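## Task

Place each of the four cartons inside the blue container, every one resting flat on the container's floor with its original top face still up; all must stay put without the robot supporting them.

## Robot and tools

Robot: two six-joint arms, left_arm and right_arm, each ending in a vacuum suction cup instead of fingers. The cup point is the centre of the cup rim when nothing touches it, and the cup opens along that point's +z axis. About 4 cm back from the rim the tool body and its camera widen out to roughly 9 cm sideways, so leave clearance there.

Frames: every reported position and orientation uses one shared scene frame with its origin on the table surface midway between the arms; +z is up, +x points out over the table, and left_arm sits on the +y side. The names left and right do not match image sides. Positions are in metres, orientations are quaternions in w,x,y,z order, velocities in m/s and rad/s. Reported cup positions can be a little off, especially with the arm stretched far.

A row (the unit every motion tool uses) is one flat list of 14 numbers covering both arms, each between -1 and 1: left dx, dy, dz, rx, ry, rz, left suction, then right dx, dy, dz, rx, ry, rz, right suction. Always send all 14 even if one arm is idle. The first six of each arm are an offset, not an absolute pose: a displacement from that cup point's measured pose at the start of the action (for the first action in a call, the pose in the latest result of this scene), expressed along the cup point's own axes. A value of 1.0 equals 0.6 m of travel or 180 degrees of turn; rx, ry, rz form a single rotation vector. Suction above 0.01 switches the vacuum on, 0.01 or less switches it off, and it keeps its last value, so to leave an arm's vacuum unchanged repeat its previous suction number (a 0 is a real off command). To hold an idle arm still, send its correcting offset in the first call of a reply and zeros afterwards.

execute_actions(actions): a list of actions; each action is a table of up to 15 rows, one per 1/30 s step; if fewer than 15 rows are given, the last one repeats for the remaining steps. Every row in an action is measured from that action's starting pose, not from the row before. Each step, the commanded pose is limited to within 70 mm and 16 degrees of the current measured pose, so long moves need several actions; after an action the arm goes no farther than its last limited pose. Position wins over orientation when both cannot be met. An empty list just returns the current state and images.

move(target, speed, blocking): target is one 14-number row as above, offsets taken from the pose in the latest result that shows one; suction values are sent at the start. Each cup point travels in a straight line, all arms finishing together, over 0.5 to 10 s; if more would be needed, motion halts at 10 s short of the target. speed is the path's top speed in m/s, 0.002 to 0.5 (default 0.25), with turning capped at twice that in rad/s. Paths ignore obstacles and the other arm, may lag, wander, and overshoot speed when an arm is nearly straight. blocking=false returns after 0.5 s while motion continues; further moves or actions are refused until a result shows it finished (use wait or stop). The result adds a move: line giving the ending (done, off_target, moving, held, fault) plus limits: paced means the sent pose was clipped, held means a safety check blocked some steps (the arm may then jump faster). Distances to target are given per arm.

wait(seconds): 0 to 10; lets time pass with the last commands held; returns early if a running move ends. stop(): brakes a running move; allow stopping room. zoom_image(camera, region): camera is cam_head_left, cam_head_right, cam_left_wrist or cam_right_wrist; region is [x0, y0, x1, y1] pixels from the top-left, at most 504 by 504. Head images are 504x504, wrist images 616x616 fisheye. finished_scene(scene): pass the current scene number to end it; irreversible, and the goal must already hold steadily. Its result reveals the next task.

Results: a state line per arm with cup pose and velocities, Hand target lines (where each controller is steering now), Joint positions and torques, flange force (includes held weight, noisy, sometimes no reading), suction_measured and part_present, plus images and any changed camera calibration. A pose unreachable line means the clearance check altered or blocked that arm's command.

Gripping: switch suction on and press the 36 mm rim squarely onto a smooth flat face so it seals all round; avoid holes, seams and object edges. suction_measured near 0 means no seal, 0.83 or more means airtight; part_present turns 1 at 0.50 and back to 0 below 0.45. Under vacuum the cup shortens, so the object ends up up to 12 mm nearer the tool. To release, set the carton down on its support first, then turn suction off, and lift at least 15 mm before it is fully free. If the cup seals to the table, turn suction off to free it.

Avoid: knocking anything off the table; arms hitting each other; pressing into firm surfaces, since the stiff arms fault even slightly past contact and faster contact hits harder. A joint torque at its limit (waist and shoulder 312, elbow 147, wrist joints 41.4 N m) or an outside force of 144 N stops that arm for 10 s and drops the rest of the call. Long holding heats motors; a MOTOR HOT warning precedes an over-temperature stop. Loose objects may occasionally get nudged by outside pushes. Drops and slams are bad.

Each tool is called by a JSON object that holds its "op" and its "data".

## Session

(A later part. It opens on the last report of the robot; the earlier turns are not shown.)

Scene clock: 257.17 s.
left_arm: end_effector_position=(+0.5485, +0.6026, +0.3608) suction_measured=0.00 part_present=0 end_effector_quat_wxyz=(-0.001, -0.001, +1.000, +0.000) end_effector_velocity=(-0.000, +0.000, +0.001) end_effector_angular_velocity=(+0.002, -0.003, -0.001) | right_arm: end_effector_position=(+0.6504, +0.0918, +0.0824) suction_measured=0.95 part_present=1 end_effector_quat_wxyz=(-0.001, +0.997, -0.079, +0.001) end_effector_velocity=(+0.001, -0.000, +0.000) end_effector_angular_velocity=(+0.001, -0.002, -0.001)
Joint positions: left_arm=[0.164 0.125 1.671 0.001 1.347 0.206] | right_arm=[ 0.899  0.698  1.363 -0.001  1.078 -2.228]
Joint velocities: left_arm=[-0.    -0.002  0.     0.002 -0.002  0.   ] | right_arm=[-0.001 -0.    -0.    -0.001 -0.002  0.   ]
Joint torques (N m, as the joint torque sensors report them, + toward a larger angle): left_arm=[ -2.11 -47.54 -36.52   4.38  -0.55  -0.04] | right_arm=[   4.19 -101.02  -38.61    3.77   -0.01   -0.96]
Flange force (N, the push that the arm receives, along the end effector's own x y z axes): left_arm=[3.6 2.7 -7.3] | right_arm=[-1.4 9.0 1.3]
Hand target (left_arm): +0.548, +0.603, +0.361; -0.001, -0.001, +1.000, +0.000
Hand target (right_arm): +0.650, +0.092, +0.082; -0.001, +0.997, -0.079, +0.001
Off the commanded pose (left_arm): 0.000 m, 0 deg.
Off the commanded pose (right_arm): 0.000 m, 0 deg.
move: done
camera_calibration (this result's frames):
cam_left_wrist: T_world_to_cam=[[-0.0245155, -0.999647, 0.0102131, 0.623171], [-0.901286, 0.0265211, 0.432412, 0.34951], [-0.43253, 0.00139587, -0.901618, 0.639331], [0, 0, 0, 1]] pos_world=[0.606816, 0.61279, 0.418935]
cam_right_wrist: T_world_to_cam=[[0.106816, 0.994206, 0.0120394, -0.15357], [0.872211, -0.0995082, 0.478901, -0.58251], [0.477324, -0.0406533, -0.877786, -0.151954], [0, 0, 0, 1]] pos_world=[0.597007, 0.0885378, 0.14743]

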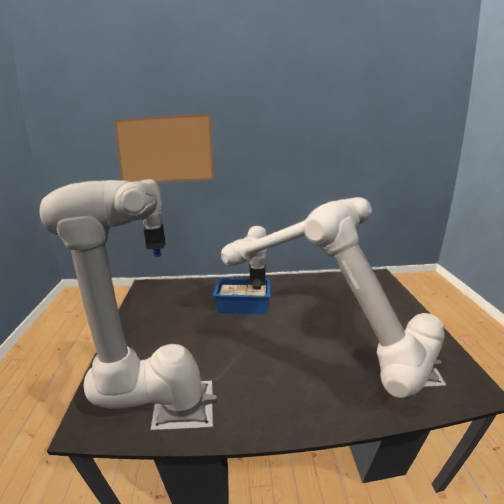

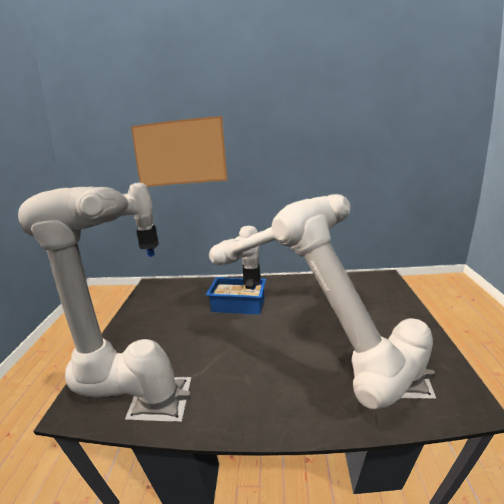

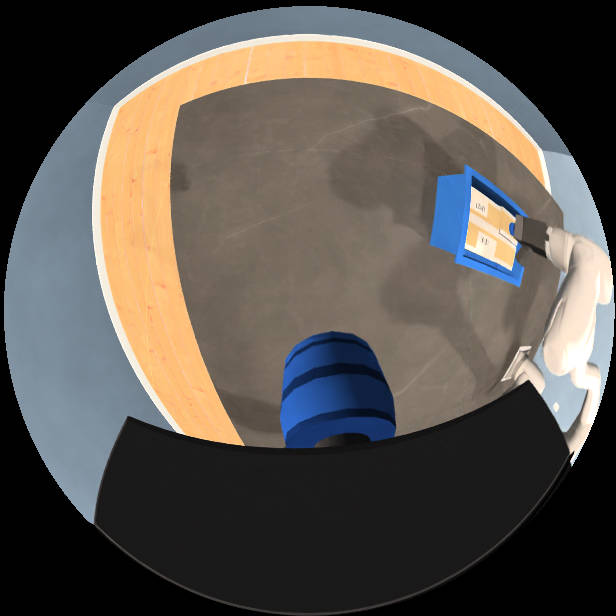

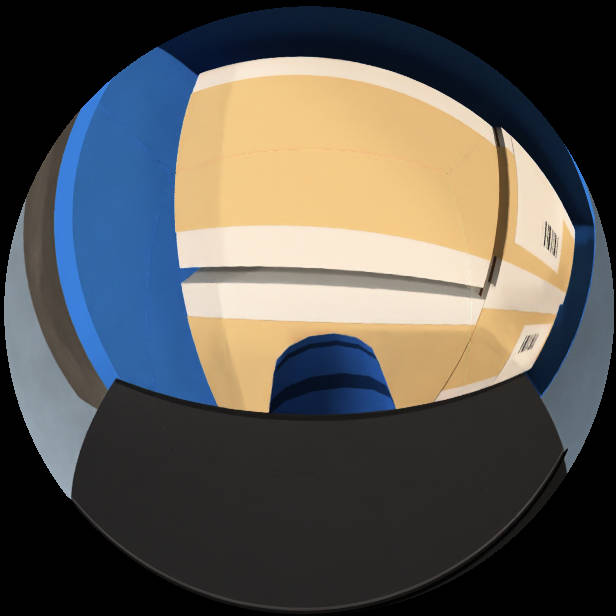

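{"op": "move", "data": {"target": [0,0,0,0,0,0,0,0,0,0.008,0,0,0,1], "speed": 0.015}}

Scene clock: 260.43 s.
left_arm: end_effector_position=(+0.5485, +0.6026, +0.3608) suction_measured=0.00 part_present=0 end_effector_quat_wxyz=(-0.001, -0.001, +1.000, +0.000) end_effector_velocity=(-0.000, +0.000, +0.001) end_effector_angular_velocity=(+0.001, -0.000, -0.000) | right_arm: end_effector_position=(+0.6504, +0.0918, +0.0776) suction_measured=0.95 part_present=1 end_effector_quat_wxyz=(-0.001, +0.997, -0.079, +0.001) end_effector_velocity=(-0.001, +0.001, -0.001) end_effector_angular_velocity=(-0.001, +0.000, +0.002)
Joint positions: left_arm=[0.164 0.125 1.671 0.001 1.347 0.206] | right_arm=[ 0.899  0.701  1.366 -0.001  1.071 -2.228]
Joint velocities: left_arm=[-0.    -0.001  0.     0.001  0.    -0.   ] | right_arm=[ 0.001  0.002 -0.    -0.001 -0.001 -0.   ]
Joint torques (N m, as the joint torque sensors report them, + toward a larger angle): left_arm=[  0.19 -48.37 -36.74   4.41  -0.33  -0.21] | right_arm=[   3.94 -101.86  -38.05    3.87    0.26   -0.95]
Flange force (N, the push that the arm receives, along the end effector's own x y z axes): left_arm=[1.6 -0.3 -6.0] | right_arm=[-1.2 7.0 2.4]
Hand target (left_arm): +0.548, +0.603, +0.361; -0.001, -0.001, +1.000, +0.000
Hand target (right_arm): +0.650, +0.092, +0.078; -0.001, +0.997, -0.079, +0.001
Off the commanded pose (left_arm): 0.000 m, 0 deg.
Off the commanded pose (right_arm): 0.000 m, 0 deg.
move: done
camera_calibration (this result's frames):
cam_left_wrist: T_world_to_cam=[[-0.0245155, -0.999647, 0.0102131, 0.623171], [-0.901286, 0.0265212, 0.432412, 0.34951], [-0.43253, 0.00139587, -0.901618, 0.639331], [0, 0, 0, 1]] pos_world=[0.606816, 0.61279, 0.418935]
cam_right_wrist: T_world_to_cam=[[0.106811, 0.994206, 0.0120444, -0.153523], [0.872211, -0.0995067, 0.478901, -0.580235], [0.477325, -0.0406469, -0.877786, -0.156146], [0, 0, 0, 1]] pos_world=[0.597018, 0.0885492, 0.142661]

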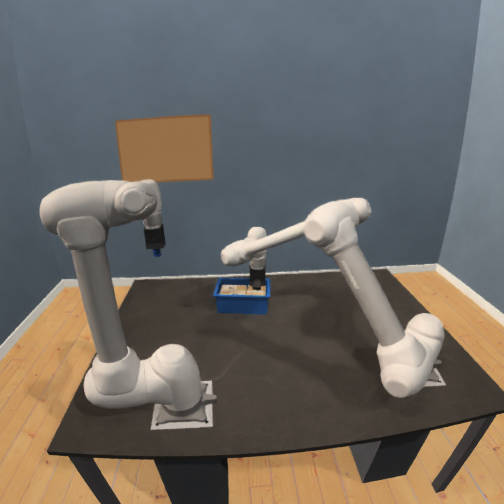

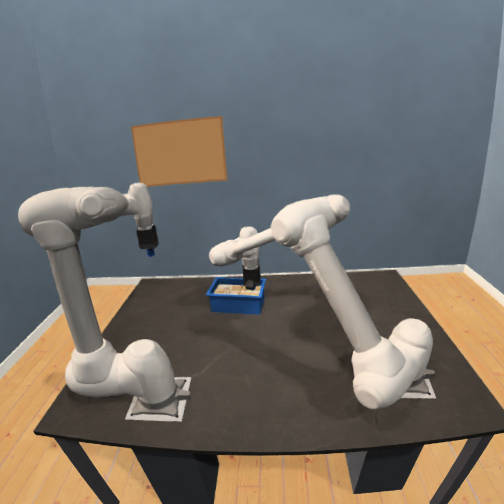

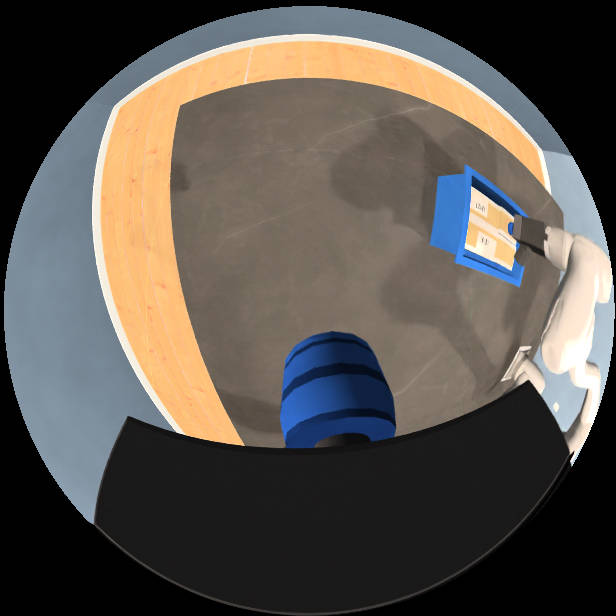

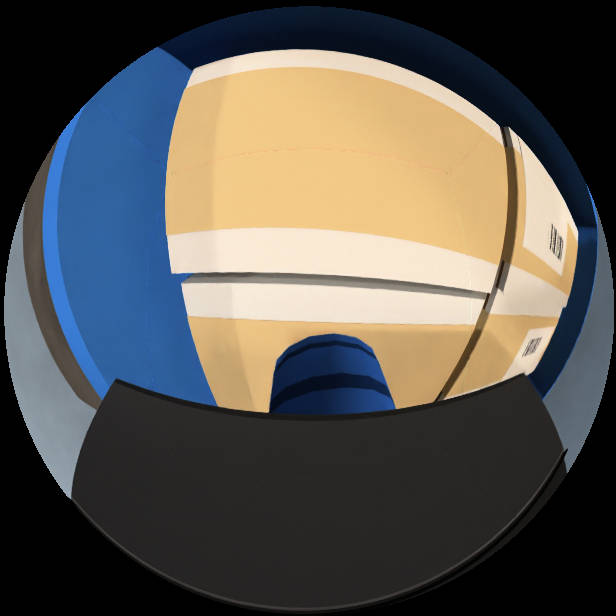

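{"op": "move", "data": {"target": [0,0,0,0,0,0,0,0,0,0.007,0,0,0,1], "speed": 0.015}}

Scene clock: 263.60 s.
left_arm: end_effector_position=(+0.5485, +0.6026, +0.3608) suction_measured=0.00 part_present=0 end_effector_quat_wxyz=(-0.001, -0.001, +1.000, +0.000) end_effector_velocity=(+0.000, +0.000, +0.001) end_effector_angular_velocity=(+0.002, -0.000, -0.001) | right_arm: end_effector_position=(+0.6504, +0.0918, +0.0734) suction_measured=0.95 part_present=1 end_effector_quat_wxyz=(-0.001, +0.997, -0.079, +0.001) end_effector_velocity=(+0.000, -0.000, -0.000) end_effector_angular_velocity=(+0.000, -0.001, -0.001)
Joint positions: left_arm=[0.164 0.125 1.671 0.001 1.347 0.206] | right_arm=[ 0.899  0.705  1.369 -0.001  1.065 -2.228]
Joint velocities: left_arm=[-0.001 -0.    -0.001  0.002  0.    -0.   ] | right_arm=[-0.    -0.001  0.001 -0.    -0.001  0.   ]
Joint torques (N m, as the joint torque sensors report them, + toward a larger angle): left_arm=[ -1.64 -48.25 -36.14   4.2   -0.41  -0.21] | right_arm=[   4.   -100.4   -36.95    3.75    0.07   -0.89]
Flange force (N, the push that the arm receives, along the end effector's own x y z axes): left_arm=[0.7 2.5 -6.8] | right_arm=[-0.6 7.3 -0.4]
Hand target (left_arm): +0.548, +0.603, +0.361; -0.001, -0.001, +1.000, +0.000
Hand target (right_arm): +0.650, +0.092, +0.073; -0.001, +0.997, -0.079, +0.001
Off the commanded pose (left_arm): 0.000 m, 0 deg.
Off the commanded pose (right_arm): 0.000 m, 0 deg.
move: done
camera_calibration (this result's frames):
cam_left_wrist: T_world_to_cam=[[-0.0245157, -0.999647, 0.0102131, 0.623171], [-0.901286, 0.0265212, 0.432412, 0.34951], [-0.43253, 0.00139596, -0.901618, 0.639331], [0, 0, 0, 1]] pos_world=[0.606816, 0.61279, 0.418935]
cam_right_wrist: T_world_to_cam=[[0.106808, 0.994207, 0.0120486, -0.153482], [0.872211, -0.0995054, 0.478902, -0.578245], [0.477326, -0.0406415, -0.877786, -0.159815], [0, 0, 0, 1]] pos_world=[0.597028, 0.0885591, 0.138489]

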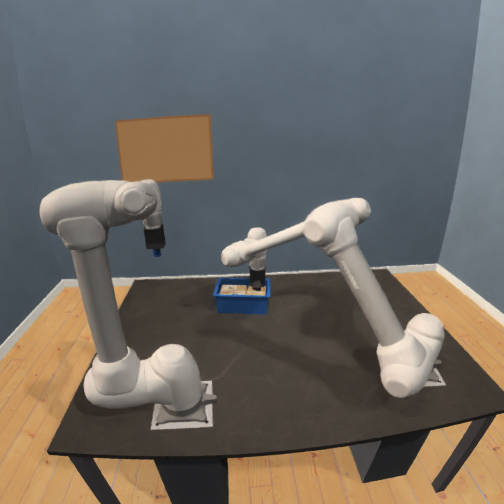

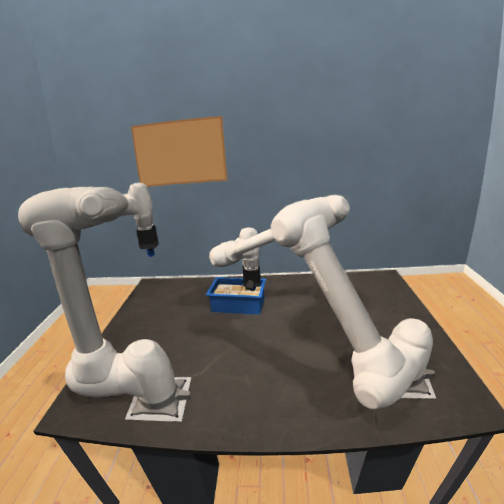

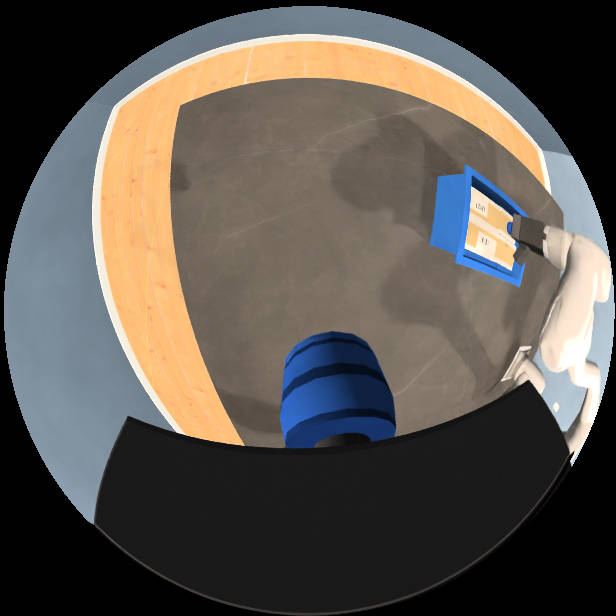

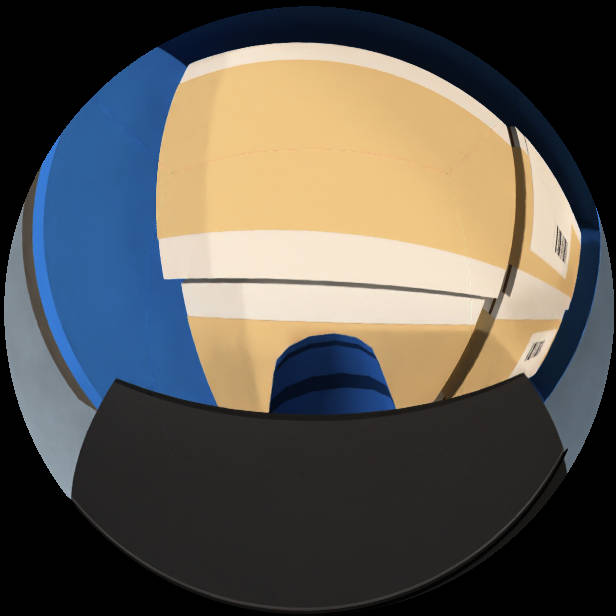

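{"op": "execute_actions", "data": {"actions": [[[0,0,0,0,0,0,0,0,0,0.002,0,0,0,1]],[[0,0,0,0,0,0,0,0,0,0,0,0,0,0]]]}}

{"op": "move", "data": {"target": [0,0,0,0,0,0,0,0.05,0,-0.22,0,0,0,0], "speed": 0.2}}

Scene clock: 268.37 s.
left_arm: end_effector_position=(+0.5485, +0.6026, +0.3608) suction_measured=0.00 part_present=0 end_effector_quat_wxyz=(-0.001, -0.001, +1.000, +0.000) end_effector_velocity=(-0.001, +0.000, +0.000) end_effector_angular_velocity=(+0.001, +0.002, +0.000) | right_arm: end_effector_position=(+0.6504, +0.0918, +0.0722) suction_measured=0.01 part_present=0 end_effector_quat_wxyz=(-0.001, +0.997, -0.079, +0.001) end_effector_velocity=(+0.001, -0.000, -0.001) end_effector_angular_velocity=(+0.000, +0.001, -0.002)
Joint positions: left_arm=[0.164 0.125 1.671 0.001 1.347 0.206] | right_arm=[ 0.899  0.706  1.369 -0.001  1.064 -2.228]
Joint velocities: left_arm=[ 0.    -0.    -0.     0.001  0.002 -0.   ] | right_arm=[-0.001  0.001 -0.001  0.001  0.     0.   ]
Joint torques (N m, as the joint torque sensors report them, + toward a larger angle): left_arm=[ -1.28 -49.1  -36.62   4.24  -0.35  -0.22] | right_arm=[  2.54 -88.61 -32.13   4.04  -0.17  -1.14]
Flange force (N, the push that the arm receives, along the end effector's own x y z axes): left_arm=[0.5 2.5 -5.7] | right_arm=[-4.1 9.2 -12.4]
Flange force at the end of the 1st action (N, along the end effector's axes at the end of the call): left_arm=[0.1 2.0 -5.1] | right_arm=[-0.2 6.5 1.7]
Hand target (left_arm): +0.548, +0.603, +0.361; -0.001, -0.001, +1.000, +0.000
Hand target (right_arm): +0.650, +0.092, +0.072; -0.001, +0.997, -0.079, +0.001
Off the commanded pose (left_arm): 0.000 m, 0 deg.
Off the commanded pose (right_arm): 0.000 m, 0 deg.
camera_calibration (this result's frames):
cam_left_wrist: T_world_to_cam=[[-0.0245156, -0.999647, 0.010213, 0.623172], [-0.901286, 0.0265211, 0.432412, 0.34951], [-0.43253, 0.00139597, -0.901618, 0.639331], [0, 0, 0, 1]] pos_world=[0.606816, 0.61279, 0.418935]
cam_right_wrist: T_world_to_cam=[[0.106814, 0.994206, 0.0120611, -0.153479], [0.872214, -0.0995176, 0.478893, -0.577671], [0.477319, -0.0406328, -0.87779, -0.160863], [0, 0, 0, 1]] pos_world=[0.597029, 0.0885649, 0.13729]

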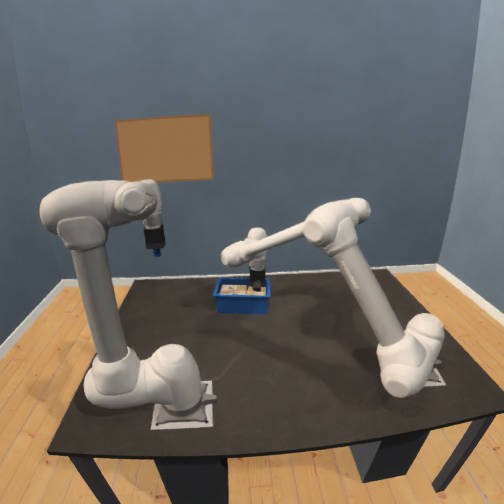

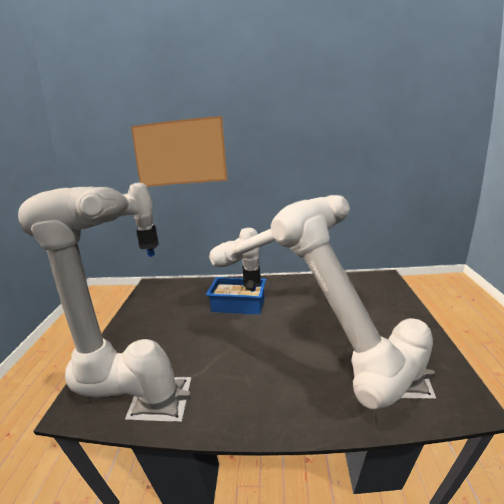

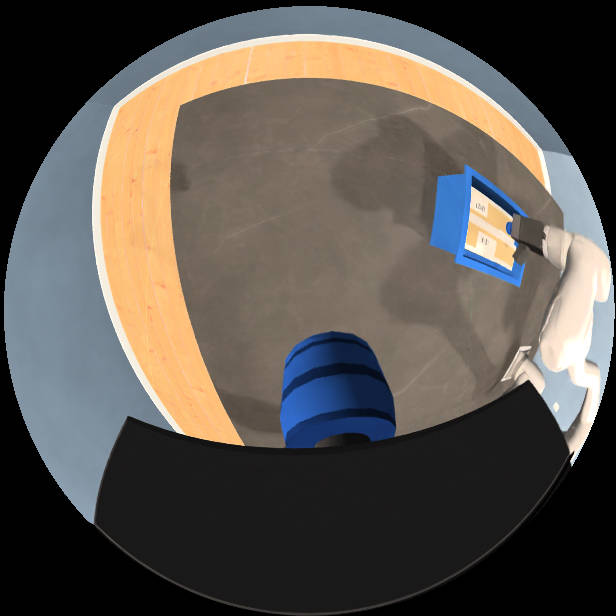

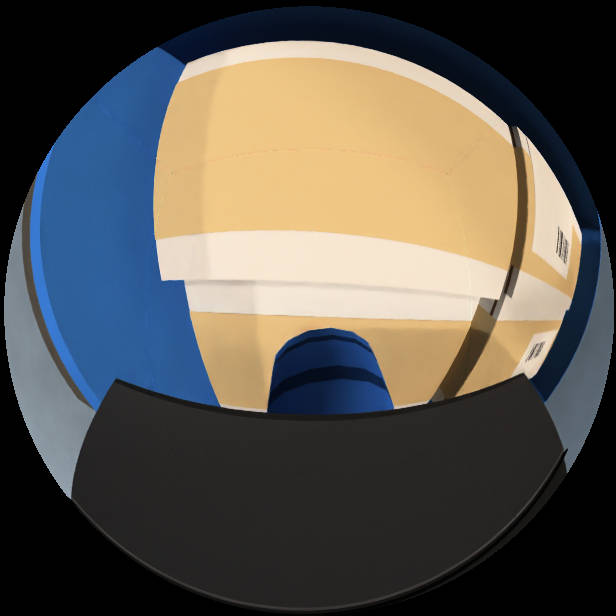

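Scene clock: 269.47 s.
left_arm: end_effector_position=(+0.5485, +0.6026, +0.3608) suction_measured=0.00 part_present=0 end_effector_quat_wxyz=(-0.001, -0.001, +1.000, +0.000) end_effector_velocity=(+0.001, -0.001, +0.000) end_effector_angular_velocity=(-0.001, -0.002, -0.001) | right_arm: end_effector_position=(+0.6798, +0.0868, +0.2043) suction_measured=0.01 part_present=0 end_effector_quat_wxyz=(-0.001, +0.997, -0.079, +0.001) end_effector_velocity=(+0.001, +0.000, +0.002) end_effector_angular_velocity=(+0.001, -0.001, -0.001)
Joint positions: left_arm=[0.164 0.125 1.671 0.001 1.347 0.206] | right_arm=[ 0.873  0.647  1.217 -0.001  1.276 -2.254]
Joint velocities: left_arm=[-0.001 -0.    -0.    -0.001 -0.001  0.   ] | right_arm=[-0.    -0.001 -0.002  0.     0.001  0.   ]
Joint torques (N m, as the joint torque sensors report them, + toward a larger angle): left_arm=[ -2.06 -48.66 -36.59   4.37  -0.35  -0.2 ] | right_arm=[  3.98 -97.09 -39.71   4.22   0.3   -0.9 ]
Flange force (N, the push that the arm receives, along the end effector's own x y z axes): left_arm=[1.2 3.3 -5.9] | right_arm=[-2.2 8.8 0.1]
Hand target (left_arm): +0.548, +0.603, +0.361; -0.001, -0.001, +1.000, +0.000
Hand target (right_arm): +0.680, +0.087, +0.204; -0.001, +0.997, -0.079, +0.001
Off the commanded pose (left_arm): 0.000 m, 0 deg.
Off the commanded pose (right_arm): 0.000 m, 0 deg.
move: done
camera_calibration (this result's frames):
cam_left_wrist: T_world_to_cam=[[-0.0245153, -0.999647, 0.010213, 0.623171], [-0.901286, 0.0265209, 0.432412, 0.349511], [-0.43253, 0.00139592, -0.901618, 0.639331], [0, 0, 0, 1]] pos_world=[0.606816, 0.61279, 0.418935]
cam_right_wrist: T_world_to_cam=[[0.106965, 0.994191, 0.0119296, -0.153267], [0.872176, -0.0995843, 0.478949, -0.666937], [0.477355, -0.0408259, -0.877762, -0.0591945], [0, 0, 0, 1]] pos_world=[0.626338, 0.0835434, 0.269298]

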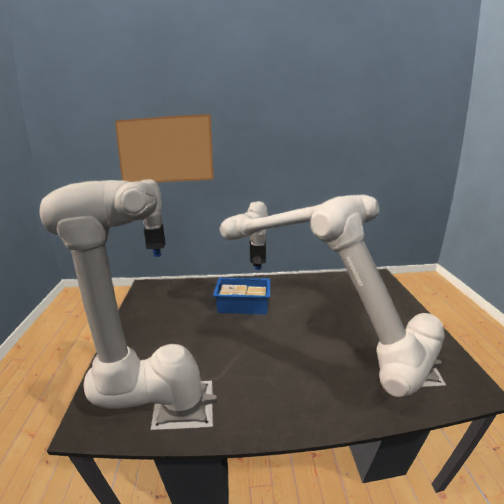

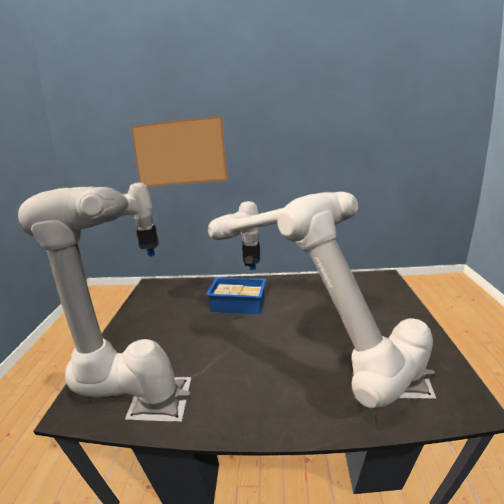

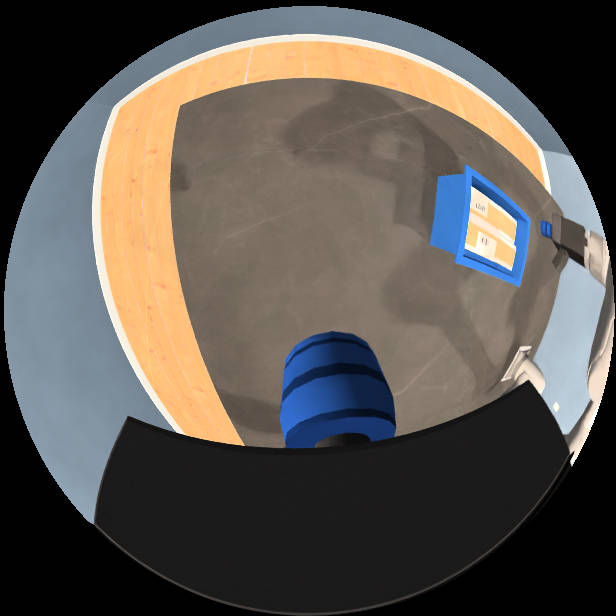

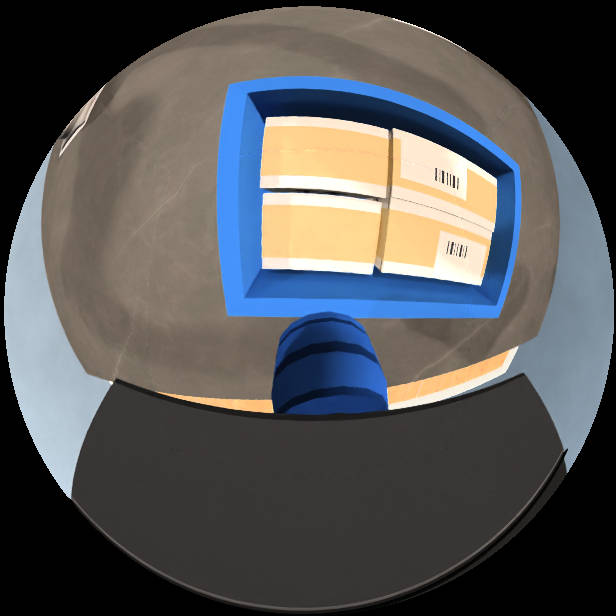

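{"op": "finished_scene", "data": {"scene": 2}}

The scene is finished: the task was done.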